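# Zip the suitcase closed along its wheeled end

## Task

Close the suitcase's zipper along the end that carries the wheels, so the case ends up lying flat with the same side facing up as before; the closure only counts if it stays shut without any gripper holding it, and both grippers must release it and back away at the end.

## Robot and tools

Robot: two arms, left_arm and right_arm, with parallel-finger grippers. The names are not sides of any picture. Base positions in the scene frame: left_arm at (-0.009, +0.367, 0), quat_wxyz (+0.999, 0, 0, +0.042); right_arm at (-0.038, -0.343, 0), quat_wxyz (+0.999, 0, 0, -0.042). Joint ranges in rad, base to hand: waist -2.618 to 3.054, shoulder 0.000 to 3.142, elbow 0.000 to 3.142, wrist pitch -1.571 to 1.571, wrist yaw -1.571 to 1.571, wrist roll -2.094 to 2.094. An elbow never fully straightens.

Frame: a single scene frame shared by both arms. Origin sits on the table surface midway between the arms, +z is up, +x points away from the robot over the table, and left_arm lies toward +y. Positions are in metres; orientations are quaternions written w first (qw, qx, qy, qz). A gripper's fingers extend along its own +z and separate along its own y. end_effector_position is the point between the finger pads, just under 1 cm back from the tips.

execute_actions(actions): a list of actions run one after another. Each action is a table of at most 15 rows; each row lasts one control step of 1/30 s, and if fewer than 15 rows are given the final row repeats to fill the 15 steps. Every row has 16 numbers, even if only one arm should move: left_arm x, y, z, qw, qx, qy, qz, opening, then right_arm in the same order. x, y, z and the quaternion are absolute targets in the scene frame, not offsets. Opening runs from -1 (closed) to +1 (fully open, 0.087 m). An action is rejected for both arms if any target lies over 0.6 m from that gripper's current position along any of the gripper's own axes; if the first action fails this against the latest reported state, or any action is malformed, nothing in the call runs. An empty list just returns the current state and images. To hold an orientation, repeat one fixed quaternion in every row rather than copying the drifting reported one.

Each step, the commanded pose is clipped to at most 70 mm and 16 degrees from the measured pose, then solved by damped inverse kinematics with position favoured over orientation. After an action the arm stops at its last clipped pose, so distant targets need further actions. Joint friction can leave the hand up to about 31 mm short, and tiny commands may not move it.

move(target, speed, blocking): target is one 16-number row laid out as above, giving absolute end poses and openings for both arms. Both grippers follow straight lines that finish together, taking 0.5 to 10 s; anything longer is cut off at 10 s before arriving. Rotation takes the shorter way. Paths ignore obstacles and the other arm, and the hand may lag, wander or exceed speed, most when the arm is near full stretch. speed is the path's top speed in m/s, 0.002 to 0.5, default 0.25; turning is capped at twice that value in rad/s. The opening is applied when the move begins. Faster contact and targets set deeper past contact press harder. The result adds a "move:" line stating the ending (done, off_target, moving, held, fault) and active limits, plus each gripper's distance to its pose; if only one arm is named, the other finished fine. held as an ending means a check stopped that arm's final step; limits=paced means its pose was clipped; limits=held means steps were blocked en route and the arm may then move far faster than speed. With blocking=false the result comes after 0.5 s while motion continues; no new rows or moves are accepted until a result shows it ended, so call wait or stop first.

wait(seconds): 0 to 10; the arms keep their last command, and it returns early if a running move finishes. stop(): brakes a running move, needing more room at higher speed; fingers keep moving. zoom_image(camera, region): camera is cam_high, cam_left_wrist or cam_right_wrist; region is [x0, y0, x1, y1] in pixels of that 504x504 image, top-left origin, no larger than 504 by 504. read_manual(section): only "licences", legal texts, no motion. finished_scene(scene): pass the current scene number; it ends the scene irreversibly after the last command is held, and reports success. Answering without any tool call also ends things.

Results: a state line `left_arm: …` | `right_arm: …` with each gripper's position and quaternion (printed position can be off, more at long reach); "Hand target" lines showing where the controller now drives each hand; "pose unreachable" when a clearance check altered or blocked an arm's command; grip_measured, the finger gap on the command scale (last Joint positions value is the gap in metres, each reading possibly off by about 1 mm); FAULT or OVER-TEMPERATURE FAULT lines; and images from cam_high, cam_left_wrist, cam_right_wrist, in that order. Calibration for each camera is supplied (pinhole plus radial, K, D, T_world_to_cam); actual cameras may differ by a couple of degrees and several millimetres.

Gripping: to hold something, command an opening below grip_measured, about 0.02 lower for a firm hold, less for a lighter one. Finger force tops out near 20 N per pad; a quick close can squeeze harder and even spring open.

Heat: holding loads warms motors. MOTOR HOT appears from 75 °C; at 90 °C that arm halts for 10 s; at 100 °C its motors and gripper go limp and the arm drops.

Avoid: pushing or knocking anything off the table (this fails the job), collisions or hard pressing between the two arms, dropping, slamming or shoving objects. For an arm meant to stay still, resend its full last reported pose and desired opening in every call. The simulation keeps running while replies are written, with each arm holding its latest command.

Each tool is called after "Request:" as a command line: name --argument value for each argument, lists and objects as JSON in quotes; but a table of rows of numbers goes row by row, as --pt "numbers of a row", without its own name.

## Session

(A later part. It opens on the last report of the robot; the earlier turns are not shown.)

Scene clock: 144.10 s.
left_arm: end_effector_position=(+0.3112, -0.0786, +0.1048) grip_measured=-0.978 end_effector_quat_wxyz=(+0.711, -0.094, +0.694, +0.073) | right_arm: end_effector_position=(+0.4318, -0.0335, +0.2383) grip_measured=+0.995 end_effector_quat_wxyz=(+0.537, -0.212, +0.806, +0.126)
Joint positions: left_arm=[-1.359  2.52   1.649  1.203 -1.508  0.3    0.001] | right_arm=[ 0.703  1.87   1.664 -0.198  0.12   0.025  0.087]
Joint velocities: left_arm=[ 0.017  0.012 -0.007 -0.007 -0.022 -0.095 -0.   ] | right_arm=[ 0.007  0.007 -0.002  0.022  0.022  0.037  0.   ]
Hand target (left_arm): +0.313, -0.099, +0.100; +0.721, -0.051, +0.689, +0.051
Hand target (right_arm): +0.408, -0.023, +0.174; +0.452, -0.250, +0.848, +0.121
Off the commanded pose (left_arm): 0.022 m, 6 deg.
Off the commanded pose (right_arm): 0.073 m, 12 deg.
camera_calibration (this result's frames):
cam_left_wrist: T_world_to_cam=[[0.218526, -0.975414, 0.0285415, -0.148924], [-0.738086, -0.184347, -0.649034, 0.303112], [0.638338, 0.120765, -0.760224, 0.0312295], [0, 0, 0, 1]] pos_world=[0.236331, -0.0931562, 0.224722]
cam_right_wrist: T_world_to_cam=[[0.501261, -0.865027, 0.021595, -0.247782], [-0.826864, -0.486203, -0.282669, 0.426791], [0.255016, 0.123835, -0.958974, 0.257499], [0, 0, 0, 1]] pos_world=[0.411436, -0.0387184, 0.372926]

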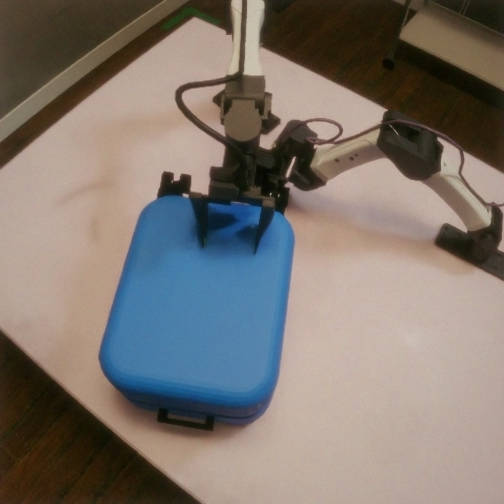

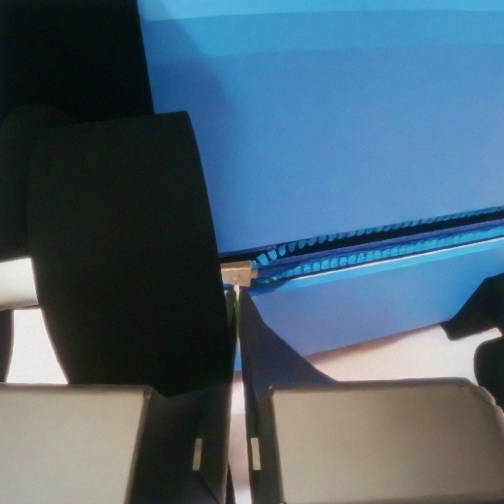

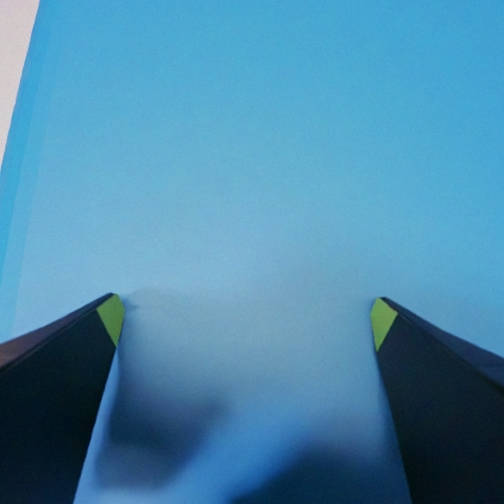

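Request:
move --target '[0.311,-0.079,0.10,0.72,-0.05,0.69,0.05,-1,0.47,-0.20,0.30,0.37,0.095,0.881,0.283,1]' --speed 0.15

Request:
move --target '[0.311,-0.079,0.10,0.72,-0.05,0.69,0.05,-1,0.47,-0.20,0.19,0.37,0.095,0.881,0.283,1]' --speed 0.05

Request:
execute_actions --actions '[[[0.315,-0.09,0.10,0.72,-0.05,0.69,0.05,-1,0.46,-0.18,0.16,0.37,0.095,0.881,0.283,1]],[[0.315,-0.09,0.10,0.72,-0.05,0.69,0.05,-1,0.45,-0.16,0.16,0.37,0.095,0.881,0.283,1]],[[0.315,-0.09,0.10,0.72,-0.05,0.69,0.05,-1,0.44,-0.14,0.16,0.37,0.095,0.881,0.283,1]],[[0.315,-0.09,0.10,0.72,-0.05,0.69,0.05,-1,0.43,-0.12,0.16,0.37,0.095,0.881,0.283,1]]]'

Scene clock: 156.27 s.
left_arm: end_effector_position=(+0.3111, -0.0772, +0.1045) grip_measured=-0.979 end_effector_quat_wxyz=(+0.718, -0.052, +0.691, +0.068) | right_arm: end_effector_position=(+0.4715, -0.1997, +0.2980) grip_measured=+0.995 end_effector_quat_wxyz=(+0.375, +0.088, +0.882, +0.274)
Joint positions: left_arm=[-1.358  2.486  1.571  1.219 -1.435  0.321  0.001] | right_arm=[ 0.217  2.022  2.263 -0.886 -0.325  0.494  0.087]
Joint velocities: left_arm=[ 0.002 -0.027 -0.002  0.007 -0.037  0.007  0.   ] | right_arm=[-0.017 -0.012  0.017  0.022 -0.066 -0.007 -0.001]
Hand target (left_arm): +0.311, -0.079, +0.100; +0.721, -0.050, +0.689, +0.051
Hand target (right_arm): +0.473, -0.199, +0.298; +0.370, +0.091, +0.882, +0.279
Off the commanded pose (left_arm): 0.005 m, 2 deg.
Off the commanded pose (right_arm): 0.002 m, 1 deg.
move: done
camera_calibration (this result's frames):
cam_left_wrist: T_world_to_cam=[[0.152276, -0.988071, -0.0229737, -0.122492], [-0.74152, -0.0988493, -0.663609, 0.312316], [0.653422, 0.118087, -0.747727, 0.0246904], [0, 0, 0, 1]] pos_world=[0.234108, -0.0930745, 0.222903]
cam_right_wrist: T_world_to_cam=[[0.0744177, -0.826704, -0.557694, -0.0312048], [-0.992834, -0.113855, 0.0362915, 0.453162], [-0.0934984, 0.550997, -0.829253, 0.536244], [0, 0, 0, 1]] pos_world=[0.502375, -0.269672, 0.410833]

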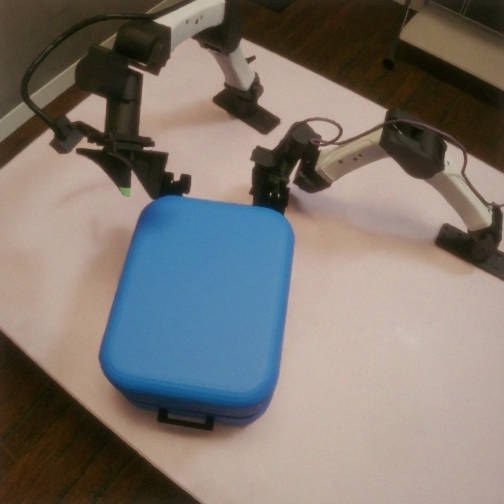

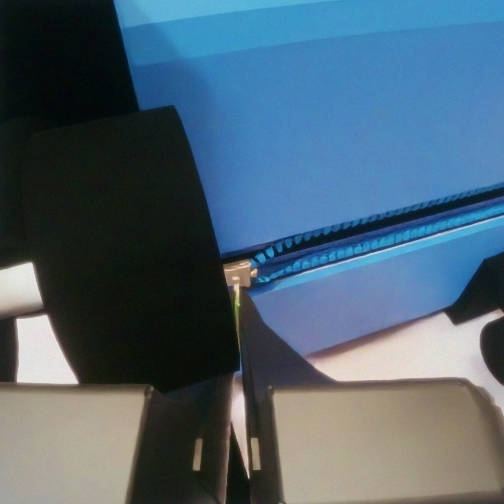

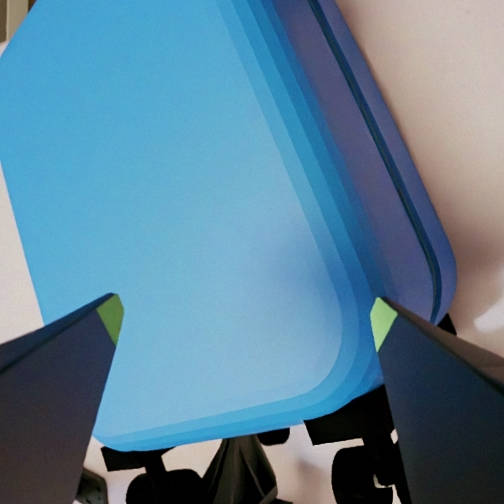

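Scene clock: 158.73 s.
left_arm: end_effector_position=(+0.3111, -0.0770, +0.1048) grip_measured=-0.979 end_effector_quat_wxyz=(+0.718, -0.049, +0.691, +0.069) | right_arm: end_effector_position=(+0.4742, -0.1958, +0.2092) grip_measured=+0.995 end_effector_quat_wxyz=(+0.387, +0.085, +0.870, +0.294)
Joint positions: left_arm=[-1.358  2.486  1.571  1.222 -1.434  0.33   0.001] | right_arm=[ 0.213  1.894  1.676 -0.381 -0.357  0.513  0.087]
Joint velocities: left_arm=[-0.017 -0.002 -0.002  0.081 -0.051 -0.007  0.   ] | right_arm=[-0.002  0.012 -0.027 -0.022  0.022 -0.081  0.001]
Hand target (left_arm): +0.311, -0.079, +0.100; +0.721, -0.050, +0.689, +0.051
Hand target (right_arm): +0.470, -0.200, +0.190; +0.369, +0.095, +0.880, +0.283
Off the commanded pose (left_arm): 0.005 m, 2 deg.
Off the commanded pose (right_arm): 0.020 m, 3 deg.
move: off_target (right_arm)
camera_calibration (this result's frames):
cam_left_wrist: T_world_to_cam=[[0.151918, -0.987975, -0.0287544, -0.121547], [-0.741755, -0.0947341, -0.663946, 0.312989], [0.653238, 0.122194, -0.747227, 0.0252748], [0, 0, 0, 1]] pos_world=[0.234116, -0.093523, 0.223199]
cam_right_wrist: T_world_to_cam=[[0.104046, -0.804015, -0.585436, -0.081512], [-0.992026, -0.125987, -0.00328039, 0.465125], [-0.0711199, 0.581109, -0.810712, 0.452097], [0, 0, 0, 1]] pos_world=[0.50205, -0.269655, 0.320326]

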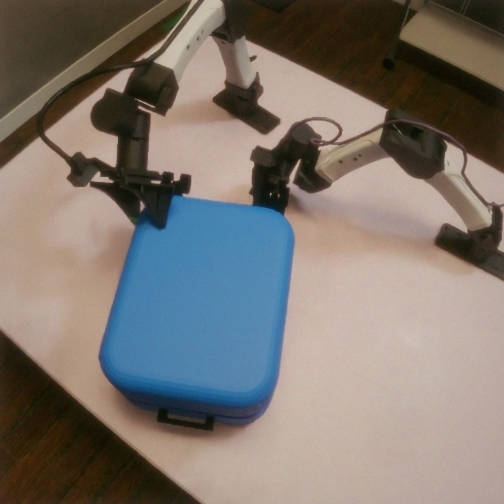

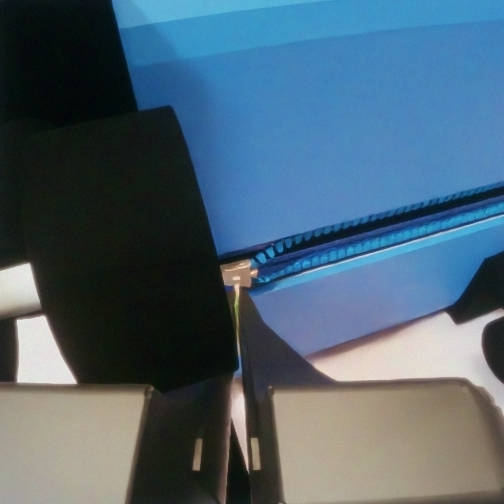

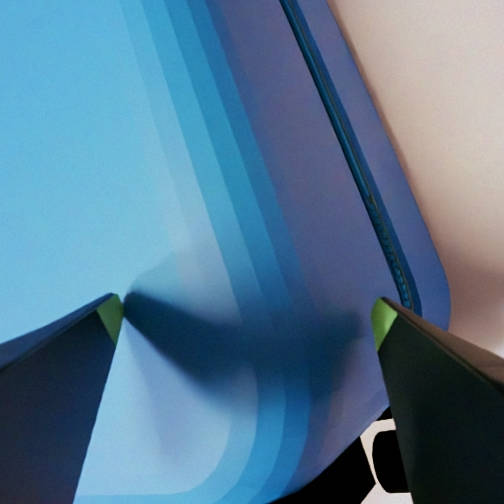

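Scene clock: 160.73 s.
left_arm: end_effector_position=(+0.3118, -0.0761, +0.1045) grip_measured=-0.979 end_effector_quat_wxyz=(+0.715, -0.070, +0.692, +0.070) | right_arm: end_effector_position=(+0.4769, -0.1853, +0.2117) grip_measured=+0.996 end_effector_quat_wxyz=(+0.470, +0.130, +0.840, +0.238)
Joint positions: left_arm=[-1.357  2.494  1.594  1.206 -1.465  0.303  0.001] | right_arm=[ 0.314  1.798  1.488 -0.152 -0.078  0.584  0.087]
Joint velocities: left_arm=[-0.027 -0.002  0.002 -0.007  0.037  0.095 -0.001] | right_arm=[-0.007 -0.017 -0.012 -0.022  0.007  0.007 -0.   ]
Hand target (left_arm): +0.314, -0.089, +0.100; +0.721, -0.050, +0.689, +0.050
Hand target (right_arm): +0.434, -0.132, +0.169; +0.372, +0.097, +0.880, +0.280
Off the commanded pose (left_arm): 0.015 m, 3 deg.
Off the commanded pose (right_arm): 0.096 m, 14 deg; position clipped at the last step of the last action.
camera_calibration (this result's frames):
cam_left_wrist: T_world_to_cam=[[0.181062, -0.98347, -0.00162401, -0.132337], [-0.741139, -0.135362, -0.657564, 0.309418], [0.646474, 0.120264, -0.753397, 0.0270917], [0, 0, 0, 1]] pos_world=[0.235769, -0.0915237, 0.223658]
cam_right_wrist: T_world_to_cam=[[0.0325248, -0.848606, -0.528025, -0.0582193], [-0.990156, 0.0446024, -0.132673, 0.527176], [0.136138, 0.527142, -0.838801, 0.345322], [0, 0, 0, 1]] pos_world=[0.476869, -0.254952, 0.328857]

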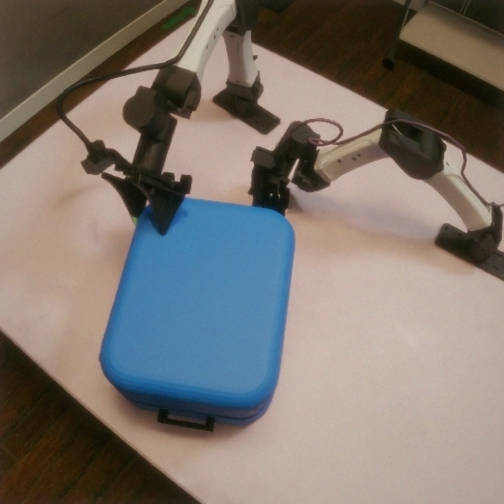

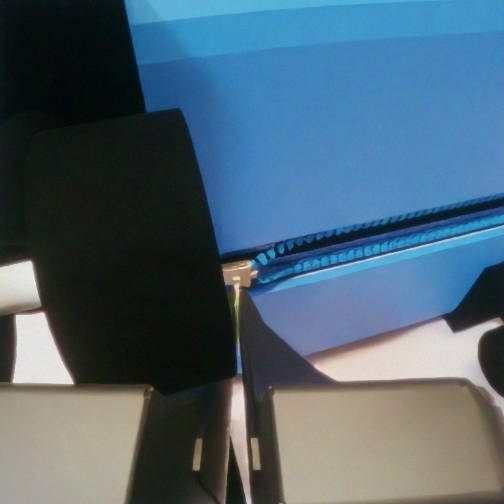

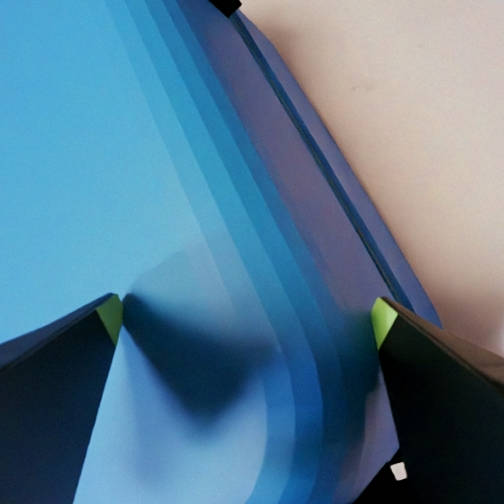

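Braced; now pull left with the right pressing down.

Request:
execute_actions --actions '[[[0.325,-0.105,0.10,0.71,0,0.7,0,-1,0.47,-0.17,0.13,0.37,0.095,0.881,0.283,1]],[[0.335,-0.125,0.10,0.71,0.05,0.7,-0.05,-1,0.47,-0.17,0.13,0.37,0.095,0.881,0.283,1]],[[0.345,-0.145,0.10,0.71,0.05,0.7,-0.05,-1,0.47,-0.17,0.13,0.37,0.095,0.881,0.283,1]],[[0.355,-0.165,0.10,0.71,0.05,0.7,-0.05,-1,0.47,-0.17,0.13,0.37,0.095,0.881,0.283,1]],[[0.365,-0.185,0.10,0.71,0.05,0.7,-0.05,-1,0.47,-0.17,0.13,0.37,0.095,0.881,0.283,1]]]'

Scene clock: 168.10 s.
left_arm: end_effector_position=(+0.3428, -0.1182, +0.1051) grip_measured=-0.974 end_effector_quat_wxyz=(+0.709, -0.078, +0.696, +0.080) | right_arm: end_effector_position=(+0.5162, -0.2123, +0.2114) grip_measured=+0.996 end_effector_quat_wxyz=(+0.518, +0.105, +0.808, +0.260)
Joint positions: left_arm=[-1.325  2.651  1.976  0.841 -1.462  0.165  0.001] | right_arm=[ 0.223  1.881  1.488  0.053 -0.187  0.529  0.087]
Joint velocities: left_arm=[-0.017  0.168  0.291 -0.007 -0.139  0.051 -0.001] | right_arm=[ 0.012 -0.007  0.002  0.139  0.066 -0.051  0.   ]
Hand target (left_arm): +0.347, -0.171, +0.100; +0.724, +0.017, +0.689, -0.013
Hand target (right_arm): +0.477, -0.179, +0.147; +0.400, +0.099, +0.867, +0.280
Off the commanded pose (left_arm): 0.071 m, 21 deg; orientation clipped at the last step of the last action.
Off the commanded pose (right_arm): 0.103 m, 19 deg; position and orientation clipped at the last step of the last action.
camera_calibration (this result's frames):
cam_left_wrist: T_world_to_cam=[[0.205434, -0.97866, -0.00456312, -0.186863], [-0.746895, -0.153767, -0.646918, 0.325774], [0.632411, 0.136307, -0.762546, 0.0202305], [0, 0, 0, 1]] pos_world=[0.268913, -0.13554, 0.225323]
cam_right_wrist: T_world_to_cam=[[0.126218, -0.837926, -0.530989, -0.127954], [-0.966077, 0.0177454, -0.257644, 0.575562], [0.225309, 0.545496, -0.807261, 0.305156], [0, 0, 0, 1]] pos_world=[0.503433, -0.283891, 0.326688]

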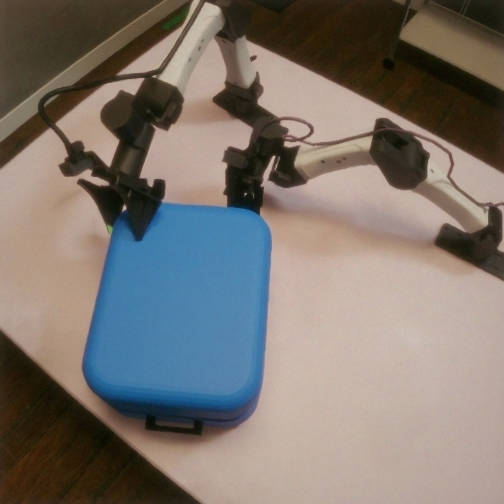

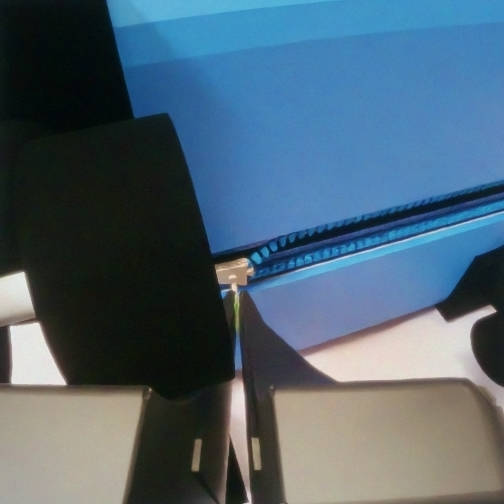

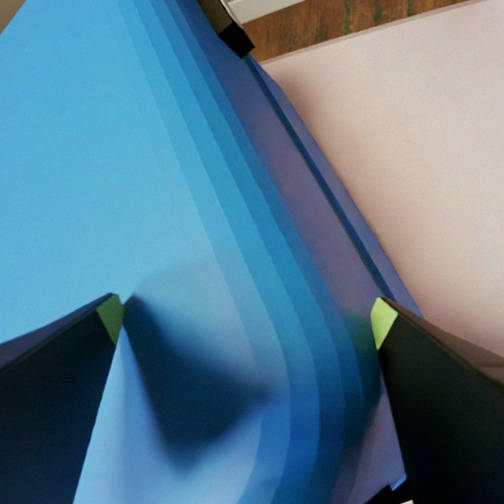

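Request:
move --target '[0.34,-0.118,0.10,0.71,-0.05,0.7,0.05,-1,0.4,-0.28,0.32,0.1,0,0.995,0,-1]' --speed 0.15

Request:
move --target '[0.19,-0.13,0.10,0.71,-0.05,0.7,0.05,-1,0.36,-0.28,0.32,0.1,0,0.995,0,-1]' --speed 0.04

Scene clock: 176.17 s.
left_arm: end_effector_position=(+0.3403, -0.1091, +0.1047) grip_measured=-0.981 end_effector_quat_wxyz=(+0.709, -0.068, +0.698, +0.075) | right_arm: end_effector_position=(+0.4061, -0.2806, +0.3209) grip_measured=-1.000 end_effector_quat_wxyz=(+0.345, +0.009, +0.937, +0.057)
Joint positions: left_arm=[-1.323  2.593  1.868  0.856 -1.44   0.137  0.001] | right_arm=[ 0.201  2.15   2.837 -1.544 -0.024  0.144  0.   ]
Joint velocities: left_arm=[-0.017 -0.002  0.007  0.022 -0.022  0.022 -0.   ] | right_arm=[-0.012 -0.007 -0.007 -0.066  0.037 -0.007  0.   ]
Hand target (left_arm): +0.339, -0.118, +0.100; +0.712, -0.051, +0.699, +0.051
Hand target (right_arm): +0.402, -0.282, +0.319; +0.338, +0.004, +0.940, +0.048
Off the commanded pose (left_arm): 0.010 m, 4 deg.
Off the commanded pose (right_arm): 0.006 m, 30 deg; orientation clipped at the last step of the last action.
elbow stopped short (right arm): the move would have taken joint 3 (elbow) straighter than the controller allows; a more bent joint 3 avoids this.
joint sent to its limit (right arm) — the command would take joint 4 (wrist pitch) past its lower limit, so that joint was sent only as far as its limit.
move: off_target (left_arm, right_arm); limits=paced
camera_calibration (this result's frames):
cam_left_wrist: T_world_to_cam=[[0.185341, -0.982615, -0.0107998, -0.17036], [-0.75122, -0.134593, -0.646184, 0.328545], [0.633496, 0.127877, -0.763106, 0.0190199], [0, 0, 0, 1]] pos_world=[0.266335, -0.125611, 0.224975]
cam_right_wrist: T_world_to_cam=[[0.0460573, -0.99091, -0.126394, -0.25342], [-0.98319, -0.0673459, 0.169714, 0.34454], [-0.176683, 0.116452, -0.977355, 0.55302], [0, 0, 0, 1]] pos_world=[0.448129, -0.292313, 0.449993]

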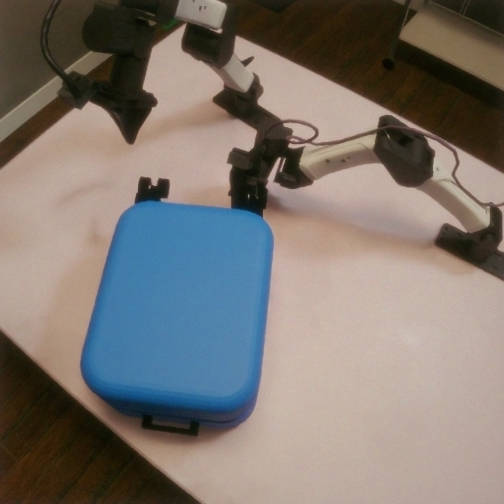

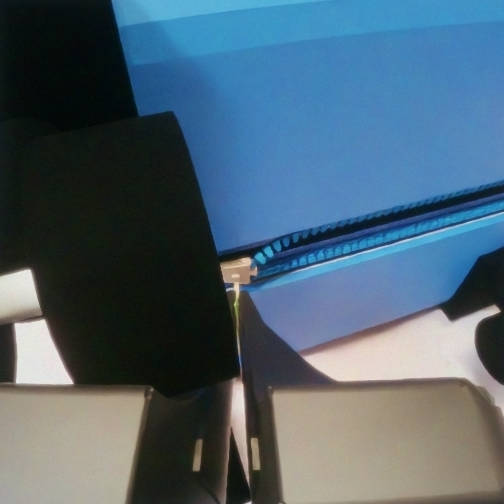

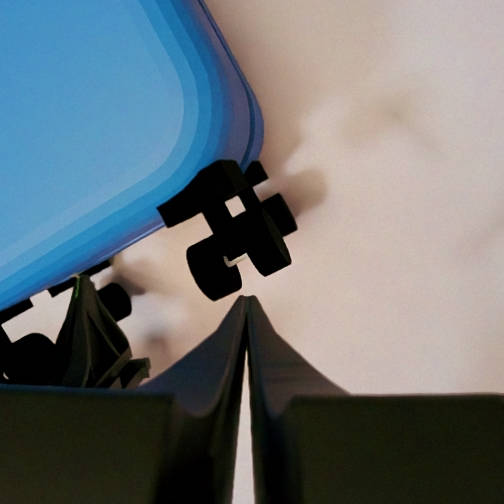

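Scene clock: 182.93 s.
left_arm: end_effector_position=(+0.2190, -0.1224, +0.1058) grip_measured=-0.980 end_effector_quat_wxyz=(+0.716, -0.008, +0.697, +0.037) | right_arm: end_effector_position=(+0.3663, -0.2822, +0.3194) grip_measured=-1.000 end_effector_quat_wxyz=(+0.310, +0.004, +0.950, +0.043)
Joint positions: left_arm=[-1.553  2.598  1.707  1.543 -1.522  0.691  0.001] | right_arm=[ 0.22   1.988  2.599 -1.545  0.001  0.144  0.   ]
Joint velocities: left_arm=[ 0.002  0.007  0.002  0.051 -0.066  0.007 -0.001] | right_arm=[-0.007  0.002 -0.007 -0.066  0.037  0.007  0.   ]
Hand target (left_arm): +0.191, -0.128, +0.101; +0.708, -0.015, +0.705, +0.016
Hand target (right_arm): +0.360, -0.281, +0.319; +0.304, +0.002, +0.952, +0.039
Off the commanded pose (left_arm): 0.031 m, 5 deg.
Off the commanded pose (right_arm): 0.007 m, 25 deg; orientation clipped at the last step of the last action.
joint sent to its limit (left arm) — the command would take joint 4 (wrist pitch) past its upper limit and joint 5 (wrist yaw) past its lower limit, so those joints were sent only as far as their limits.
joint sent to its limit (right arm) — the command would take joint 4 (wrist pitch) past its lower limit, so that joint was sent only as far as its limit.
move: off_target (left_arm, right_arm); limits=paced
camera_calibration (this result's frames):
cam_left_wrist: T_world_to_cam=[[0.0490231, -0.997861, -0.0432341, -0.129547], [-0.755879, -0.00877106, -0.654652, 0.253632], [0.652873, 0.0647729, -0.754693, 0.085535], [0, 0, 0, 1]] pos_world=[0.142223, -0.132586, 0.224993]
cam_right_wrist: T_world_to_cam=[[0.0401479, -0.994116, -0.100608, -0.260302], [-0.967624, -0.0637921, 0.244203, 0.277134], [-0.249184, 0.0875462, -0.964491, 0.559028], [0, 0, 0, 1]] pos_world=[0.417913, -0.290032, 0.445313]

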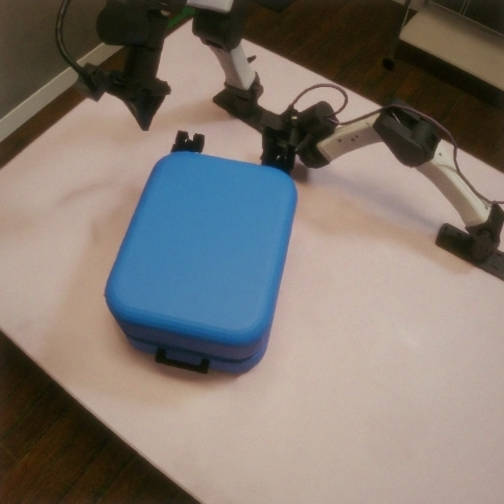

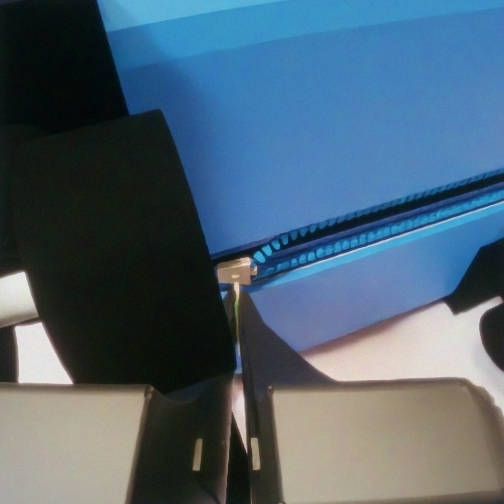

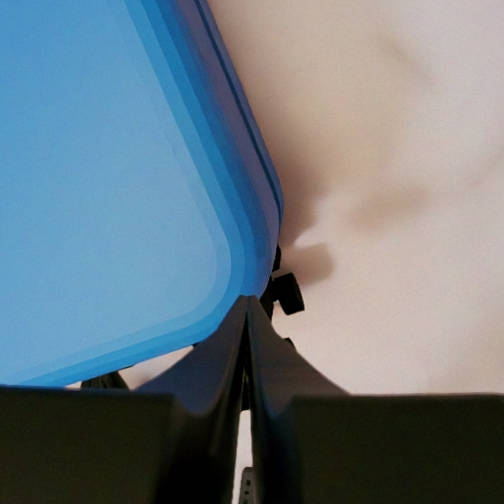

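Request:
move --target '[0.219,-0.122,0.10,0.71,0,0.7,0,-1,0.35,-0.35,0.08,0.2,0,0.98,0,-1]' --speed 0.15

Request:
move --target '[0.219,-0.122,0.10,0.71,0,0.7,0,-1,0.35,-0.31,0.08,0.2,0,0.98,0,-1]' --speed 0.04

Request:
move --target '[0.23,0.03,0.10,0.71,0,0.7,0,-1,0.33,-0.15,0.08,0.2,0,0.98,0,-1]' --speed 0.04

Scene clock: 191.43 s.
left_arm: end_effector_position=(+0.2207, -0.1221, +0.1046) grip_measured=-0.980 end_effector_quat_wxyz=(+0.722, +0.004, +0.692, +0.017) | right_arm: end_effector_position=(+0.3521, -0.3486, +0.0850) grip_measured=-1.000 end_effector_quat_wxyz=(+0.202, -0.001, +0.979, -0.002)
Joint positions: left_arm=[-1.55   2.524  1.596  1.382 -1.473  0.482  0.001] | right_arm=[ 0.071  1.801  1.401 -0.764 -0.002 -0.016  0.   ]
Joint velocities: left_arm=[-0.012 -0.037 -0.061 -0.168 -0.051 -0.183  0.   ] | right_arm=[-0.002  0.012  0.007 -0.081 -0.007  0.007  0.   ]
Hand target (left_arm): +0.219, -0.122, +0.100; +0.721, -0.004, +0.693, +0.005
Hand target (right_arm): +0.351, -0.351, +0.079; +0.198, -0.002, +0.980, -0.001
Off the commanded pose (left_arm): 0.005 m, 3 deg.
Off the commanded pose (right_arm): 0.006 m, 0 deg.
move: off_target (left_arm)
camera_calibration (this result's frames):
cam_left_wrist: T_world_to_cam=[[0.00303436, -0.99944, -0.0333367, -0.120466], [-0.746414, 0.0199213, -0.665184, 0.256649], [0.665475, 0.0269014, -0.745935, 0.0751811], [0, 0, 0, 1]] pos_world=[0.141901, -0.127534, 0.222783]
cam_right_wrist: T_world_to_cam=[[0.0188118, -0.999693, -0.0161067, -0.350983], [-0.889116, -0.0240948, 0.457047, 0.284438], [-0.457295, 0.00572287, -0.889297, 0.373537], [0, 0, 0, 1]] pos_world=[0.430318, -0.34616, 0.19653]

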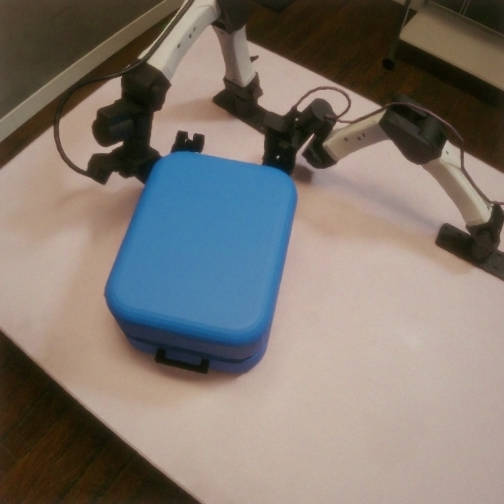

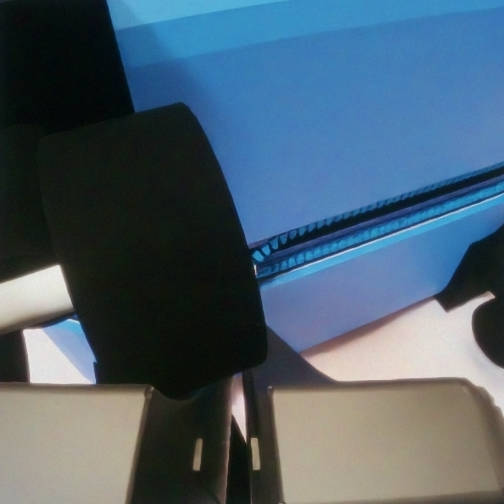

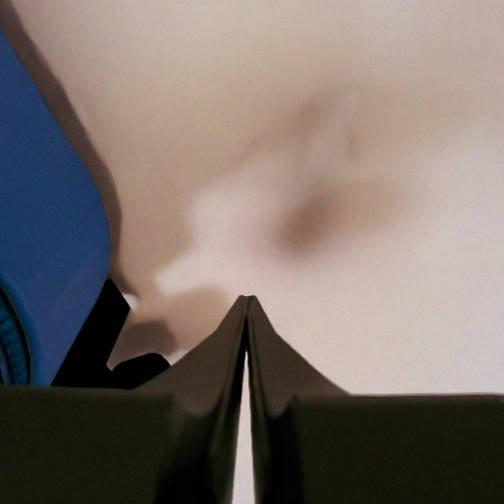

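Scene clock: 192.70 s.
left_arm: end_effector_position=(+0.2206, -0.1221, +0.1045) grip_measured=-0.980 end_effector_quat_wxyz=(+0.720, +0.005, +0.694, +0.016) | right_arm: end_effector_position=(+0.3516, -0.3213, +0.0850) grip_measured=-1.000 end_effector_quat_wxyz=(+0.203, +0.006, +0.979, -0.008)
Joint positions: left_arm=[-1.549  2.501  1.58   1.302 -1.473  0.408  0.001] | right_arm=[ 0.153  1.801  1.401 -0.764  0.046  0.07   0.   ]
Joint velocities: left_arm=[-0.012 -0.022  0.002 -0.154 -0.022 -0.022 -0.001] | right_arm=[ 0.007 -0.012  0.007 -0.095 -0.007 -0.022  0.   ]
Hand target (left_arm): +0.219, -0.122, +0.100; +0.719, -0.003, +0.695, +0.003
Hand target (right_arm): +0.350, -0.310, +0.080; +0.200, -0.000, +0.980, +0.001
Off the commanded pose (left_arm): 0.005 m, 2 deg.
Off the commanded pose (right_arm): 0.012 m, 1 deg.
move: off_target (right_arm)
camera_calibration (this result's frames):
cam_left_wrist: T_world_to_cam=[[0.000637697, -0.999443, -0.0333661, -0.119931], [-0.750837, 0.0215593, -0.660135, 0.257178], [0.660487, 0.0254735, -0.750405, 0.0765548], [0, 0, 0, 1]] pos_world=[0.142612, -0.127359, 0.223218]
cam_right_wrist: T_world_to_cam=[[0.00356131, -0.999973, -0.00636985, -0.319219], [-0.890335, -0.00607089, 0.455265, 0.291032], [-0.455291, 0.00404997, -0.890333, 0.3721], [0, 0, 0, 1]] pos_world=[0.429666, -0.318951, 0.196763]

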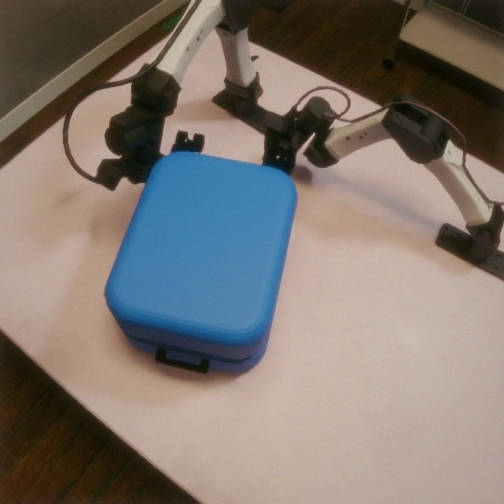

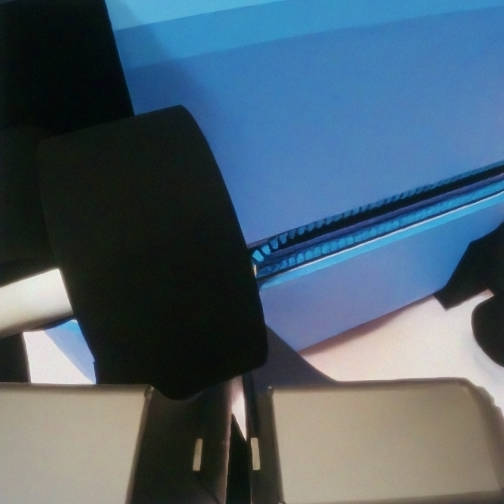

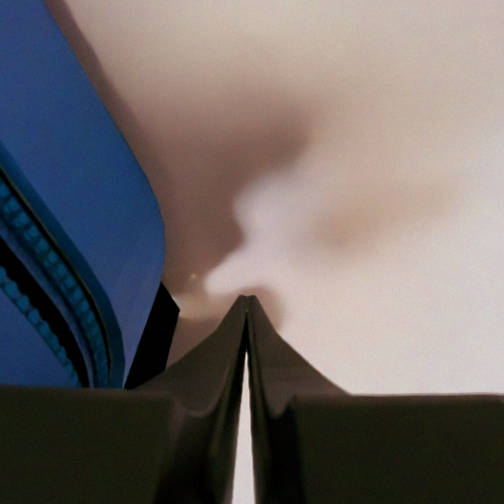

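Scene clock: 197.33 s.
left_arm: end_effector_position=(+0.2298, +0.0302, +0.1035) grip_measured=-0.978 end_effector_quat_wxyz=(+0.714, -0.033, +0.699, -0.011) | right_arm: end_effector_position=(+0.3314, -0.1895, +0.0860) grip_measured=-1.000 end_effector_quat_wxyz=(+0.209, +0.032, +0.977, -0.039)
Joint positions: left_arm=[-1.474  2.055  0.785  1.411 -1.42   0.077  0.001] | right_arm=[ 0.546  1.88   1.511 -0.86   0.263  0.481  0.   ]
Joint velocities: left_arm=[-0.012 -0.002 -0.007 -0.022  0.051 -0.037 -0.001] | right_arm=[ 0.002 -0.012 -0.007  0.022 -0.081  0.037  0.   ]
Hand target (left_arm): +0.231, +0.030, +0.101; +0.714, -0.000, +0.701, +0.000
Hand target (right_arm): +0.327, -0.151, +0.081; +0.202, +0.000, +0.979, +0.004
Off the commanded pose (left_arm): 0.004 m, 4 deg.
Off the commanded pose (right_arm): 0.040 m, 6 deg.
move: off_target (left_arm, right_arm)
camera_calibration (this result's frames):
cam_left_wrist: T_world_to_cam=[[0.0147785, -0.998116, 0.0595546, 0.0193326], [-0.759072, -0.0499681, -0.649086, 0.263079], [0.650838, -0.0356137, -0.758381, 0.070736], [0, 0, 0, 1]] pos_world=[0.153372, 0.0349609, 0.223254]
cam_right_wrist: T_world_to_cam=[[-0.0601459, -0.9973, 0.0421264, -0.169918], [-0.893475, 0.0726055, 0.443205, 0.290393], [-0.445067, -0.0109819, -0.89543, 0.357441], [0, 0, 0, 1]] pos_world=[0.408324, -0.186618, 0.198518]

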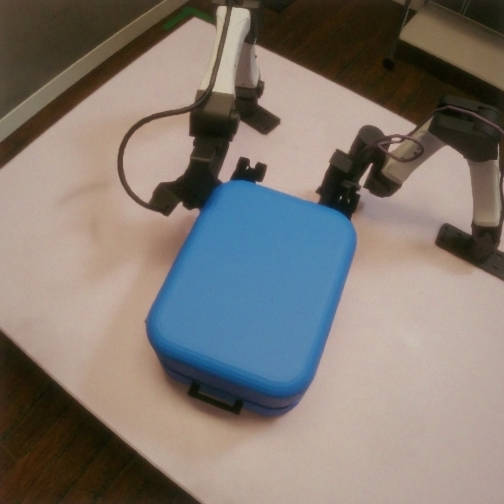

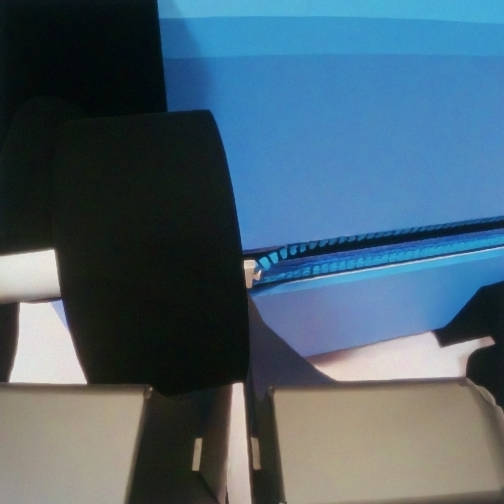

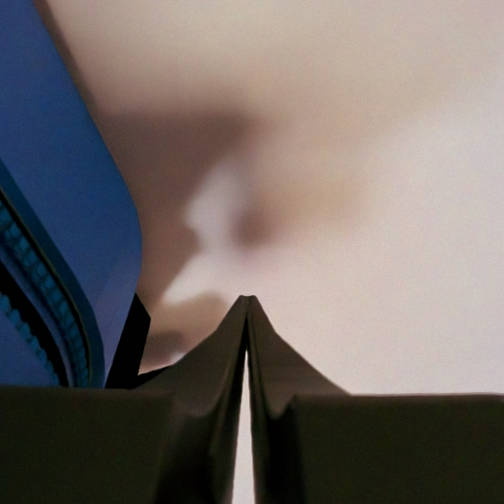

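Press near-vertically at (0.32,-0.12).

Request:
move --target '[0.23,0.03,0.10,0.71,0,0.7,0,-1,0.32,-0.23,0.29,0.2,-0.27,0.94,0.06,-1]' --speed 0.15

Request:
move --target '[0.23,0.03,0.10,0.71,0,0.7,0,-1,0.32,-0.12,0.28,0.2,-0.27,0.94,0.06,-1]' --speed 0.1

Request:
move --target '[0.23,0.03,0.10,0.71,0,0.7,0,-1,0.32,-0.12,0.14,0.12,-0.28,0.95,0.04,-1]' --speed 0.04

Request:
execute_actions --actions '[[[0.235,0.01,0.10,0.71,0,0.7,0,-1,0.32,-0.12,0.14,0.12,-0.28,0.95,0.04,-1]],[[0.24,-0.01,0.10,0.71,0,0.7,0,-1,0.32,-0.12,0.14,0.12,-0.28,0.95,0.04,-1]],[[0.243,-0.025,0.10,0.71,0,0.7,0,-1,0.32,-0.12,0.14,0.12,-0.28,0.95,0.04,-1]]]'

Scene clock: 206.17 s.
left_arm: end_effector_position=(+0.2298, +0.0301, +0.1038) grip_measured=-0.978 end_effector_quat_wxyz=(+0.715, -0.036, +0.699, -0.013) | right_arm: end_effector_position=(+0.3225, -0.2288, +0.2813) grip_measured=-1.000 end_effector_quat_wxyz=(+0.231, -0.263, +0.935, +0.055)
Joint positions: left_arm=[-1.474  2.055  0.785  1.414 -1.421  0.072  0.001] | right_arm=[ 0.37   1.898  2.339 -1.542 -0.103 -0.239  0.   ]
Joint velocities: left_arm=[-0.002 -0.017 -0.017  0.037 -0.022  0.022 -0.001] | right_arm=[-0.007  0.002  0.012 -0.081 -0.022 -0.051  0.   ]
Hand target (left_arm): +0.230, +0.030, +0.100; +0.714, -0.001, +0.701, +0.000
Hand target (right_arm): +0.320, -0.231, +0.289; +0.240, -0.266, +0.932, +0.059
Off the commanded pose (left_arm): 0.004 m, 4 deg.
Off the commanded pose (right_arm): 0.009 m, 4 deg.
joint sent to its limit (right arm) — the command would take joint 4 (wrist pitch) past its lower limit, so that joint was sent only as far as its limit.
move: off_target (left_arm, right_arm)
camera_calibration (this result's frames):
cam_left_wrist: T_world_to_cam=[[0.0153973, -0.997649, 0.0667725, 0.0182789], [-0.758734, -0.0551516, -0.649062, 0.263305], [0.651219, -0.0406688, -0.757799, 0.0709014], [0, 0, 0, 1]] pos_world=[0.153324, 0.0356411, 0.22341]
cam_right_wrist: T_world_to_cam=[[0.533791, -0.845615, -0.00165702, -0.362341], [-0.777616, -0.491635, 0.391929, 0.0466424], [-0.332236, -0.20792, -0.919994, 0.453393], [0, 0, 0, 1]] pos_world=[0.380318, -0.1892, 0.398238]

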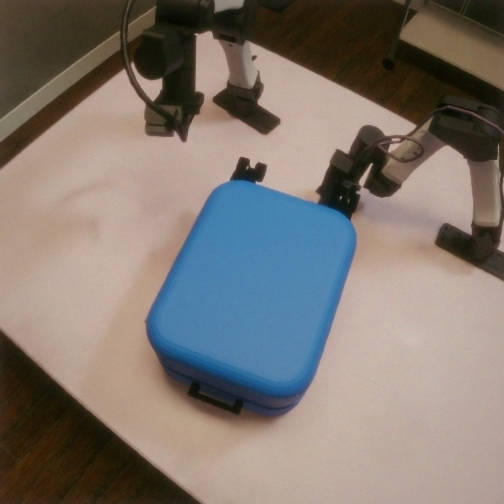

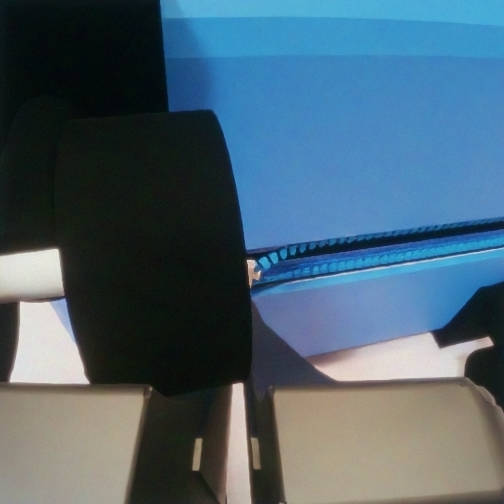

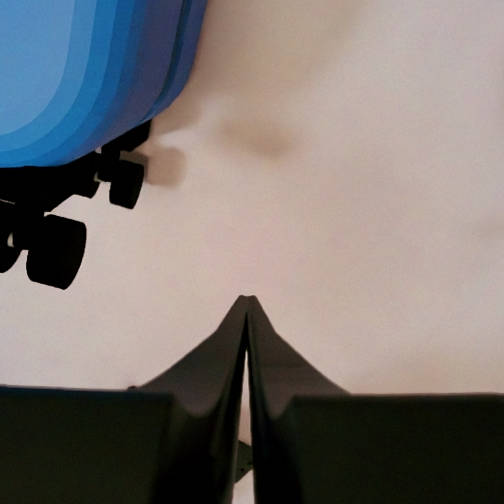

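Scene clock: 207.67 s.
left_arm: end_effector_position=(+0.2298, +0.0300, +0.1038) grip_measured=-0.978 end_effector_quat_wxyz=(+0.714, -0.036, +0.699, -0.013) | right_arm: end_effector_position=(+0.3171, -0.1203, +0.2795) grip_measured=-1.000 end_effector_quat_wxyz=(+0.246, -0.270, +0.927, +0.080)
Joint positions: left_arm=[-1.474  2.055  0.785  1.414 -1.421  0.071  0.001] | right_arm=[ 0.636  2.059  2.558 -1.547 -0.023 -0.01   0.   ]
Joint velocities: left_arm=[-0.002 -0.002  0.002  0.037  0.007 -0.007 -0.001] | right_arm=[-0.002 -0.002 -0.002  0.022 -0.022 -0.051  0.   ]
Hand target (left_arm): +0.230, +0.030, +0.100; +0.714, -0.001, +0.701, +0.000
Hand target (right_arm): +0.319, -0.120, +0.280; +0.248, -0.265, +0.928, +0.077
Off the commanded pose (left_arm): 0.004 m, 4 deg.
Off the commanded pose (right_arm): 0.003 m, 6 deg.
joint sent to its limit (right arm) — the command would take joint 4 (wrist pitch) past its lower limit, so that joint was sent only as far as its limit.
move: off_target (left_arm, right_arm)
camera_calibration (this result's frames):
cam_left_wrist: T_world_to_cam=[[0.0153883, -0.997624, 0.067153, 0.0182248], [-0.758726, -0.0553928, -0.64905, 0.263309], [0.651228, -0.040963, -0.757776, 0.0709056], [0, 0, 0, 1]] pos_world=[0.153323, 0.0356715, 0.223408]
cam_right_wrist: T_world_to_cam=[[0.557454, -0.829515, -0.0339043, -0.264284], [-0.770482, -0.532129, 0.350993, 0.100867], [-0.309195, -0.16954, -0.935764, 0.474176], [0, 0, 0, 1]] pos_world=[0.371656, -0.0851611, 0.399353]

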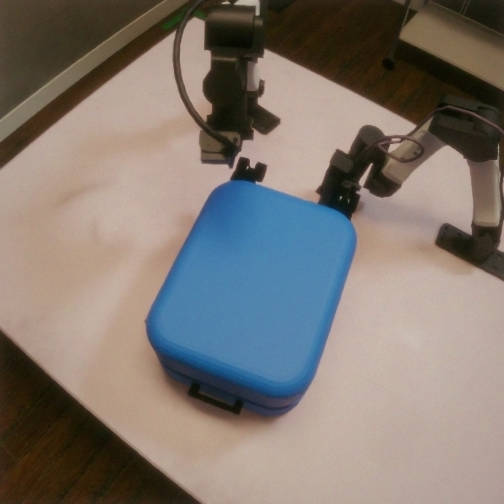

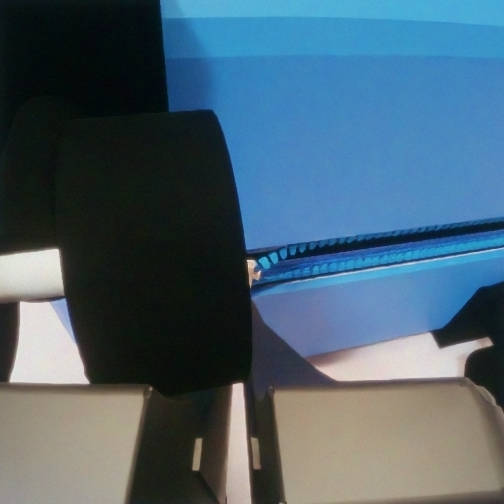

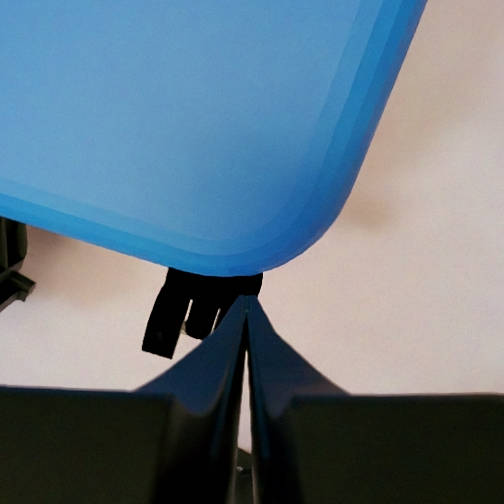

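Scene clock: 211.40 s.
left_arm: end_effector_position=(+0.2298, +0.0300, +0.1037) grip_measured=-0.978 end_effector_quat_wxyz=(+0.714, -0.036, +0.699, -0.013) | right_arm: end_effector_position=(+0.3175, -0.1202, +0.2273) grip_measured=-1.000 end_effector_quat_wxyz=(+0.221, -0.273, +0.933, +0.073)
Joint positions: left_arm=[-1.474  2.055  0.785  1.413 -1.421  0.071  0.001] | right_arm=[ 0.636  1.945  2.153 -1.311 -0.023 -0.013  0.   ]
Joint velocities: left_arm=[-0.002 -0.012 -0.017  0.037  0.022  0.007 -0.   ] | right_arm=[ 0.002 -0.017  0.002  0.007 -0.051  0.007  0.   ]
Hand target (left_arm): +0.230, +0.030, +0.100; +0.714, -0.001, +0.701, +0.000
Hand target (right_arm): +0.312, -0.124, +0.159; +0.120, -0.283, +0.951, +0.042
Off the commanded pose (left_arm): 0.004 m, 4 deg.
Off the commanded pose (right_arm): 0.087 m, 12 deg; position clipped at the last step of the last action.
move: off_target (left_arm, right_arm); limits=paced
camera_calibration (this result's frames):
cam_left_wrist: T_world_to_cam=[[0.0153839, -0.997624, 0.0671581, 0.0182222], [-0.758763, -0.0553905, -0.649007, 0.263287], [0.651185, -0.0409728, -0.757812, 0.0708915], [0, 0, 0, 1]] pos_world=[0.153329, 0.0356672, 0.223374]
cam_right_wrist: T_world_to_cam=[[0.557853, -0.829209, -0.0348189, -0.26606], [-0.752286, -0.522931, 0.40076, 0.10354], [-0.350521, -0.197371, -0.915521, 0.430694], [0, 0, 0, 1]] pos_world=[0.377281, -0.0814688, 0.343551]

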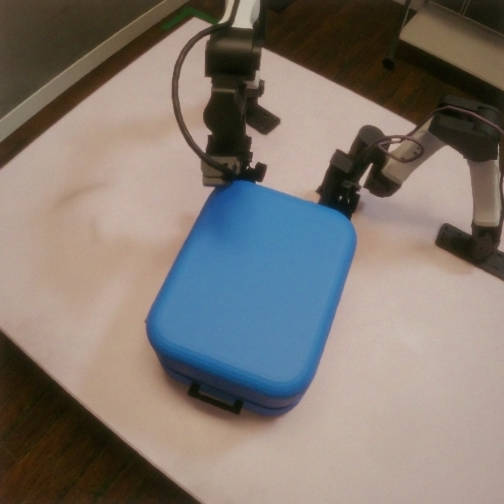

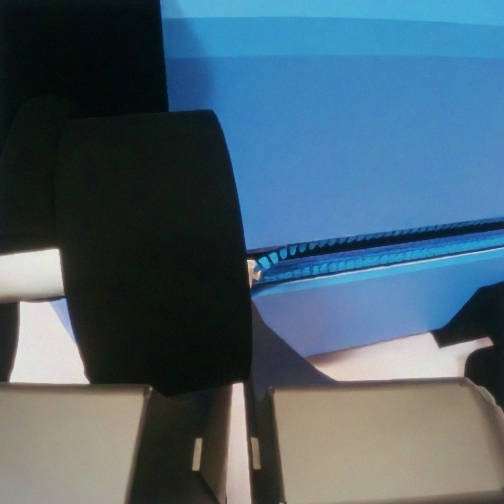

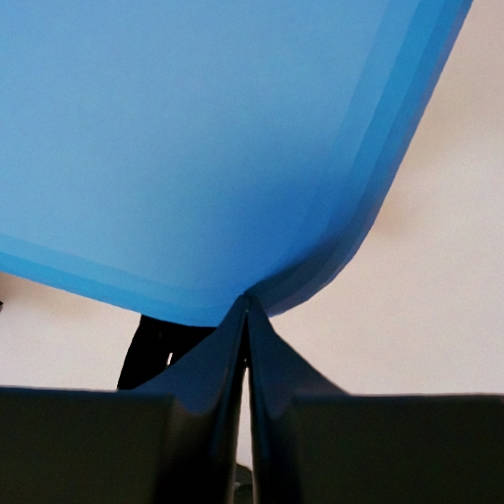

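Scene clock: 212.90 s.
left_arm: end_effector_position=(+0.2374, +0.0065, +0.1035) grip_measured=-0.977 end_effector_quat_wxyz=(+0.710, -0.071, +0.700, +0.030) | right_arm: end_effector_position=(+0.3359, -0.1335, +0.2281) grip_measured=-1.000 end_effector_quat_wxyz=(+0.242, -0.266, +0.932, +0.038)
Joint positions: left_arm=[-1.47   2.169  0.991  1.385 -1.528  0.149  0.001] | right_arm=[ 0.618  1.957  2.165 -1.286  0.048 -0.035  0.   ]
Joint velocities: left_arm=[ 0.007  0.007  0.007 -0.007  0.051  0.081 -0.001] | right_arm=[-0.017  0.002  0.012 -0.022 -0.022 -0.051  0.   ]
Hand target (left_arm): +0.239, -0.023, +0.100; +0.718, -0.003, +0.696, +0.003
Hand target (right_arm): +0.316, -0.127, +0.161; +0.122, -0.279, +0.952, +0.040
Off the commanded pose (left_arm): 0.032 m, 9 deg.
Off the commanded pose (right_arm): 0.091 m, 14 deg; position clipped at the last step of the last action.
camera_calibration (this result's frames):
cam_left_wrist: T_world_to_cam=[[0.12627, -0.990487, 0.0546876, -0.0304706], [-0.757173, -0.13185, -0.639769, 0.266697], [0.640893, 0.0393756, -0.766619, 0.0676526], [0, 0, 0, 1]] pos_world=[0.162425, 0.00231929, 0.224154]
cam_right_wrist: T_world_to_cam=[[0.531649, -0.846062, 0.0390941, -0.297708], [-0.790733, -0.479286, 0.380823, 0.133422], [-0.303462, -0.233377, -0.923821, 0.416457], [0, 0, 0, 1]] pos_world=[0.390156, -0.0907408, 0.34556]

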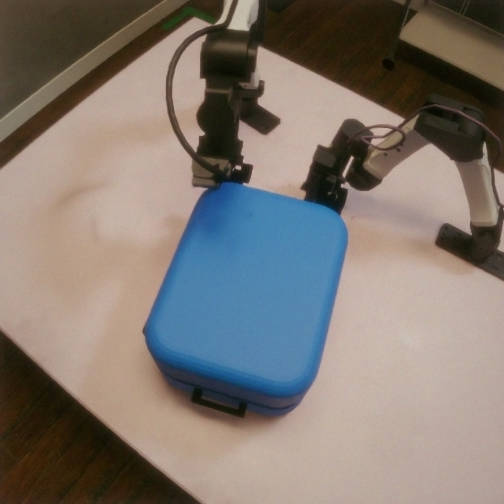

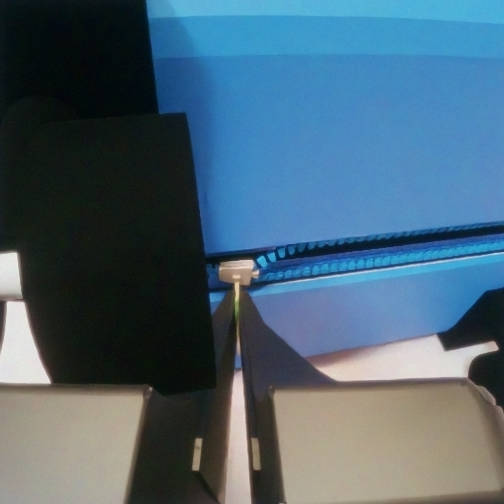

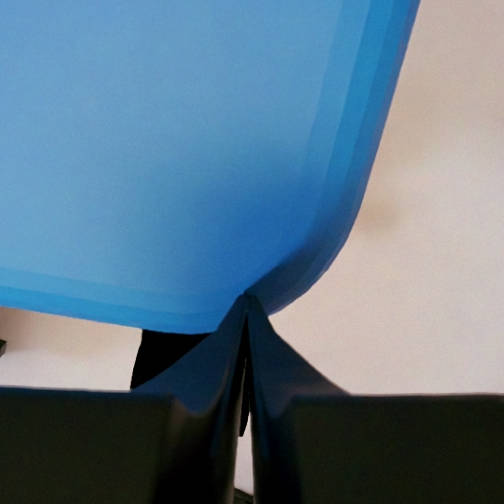

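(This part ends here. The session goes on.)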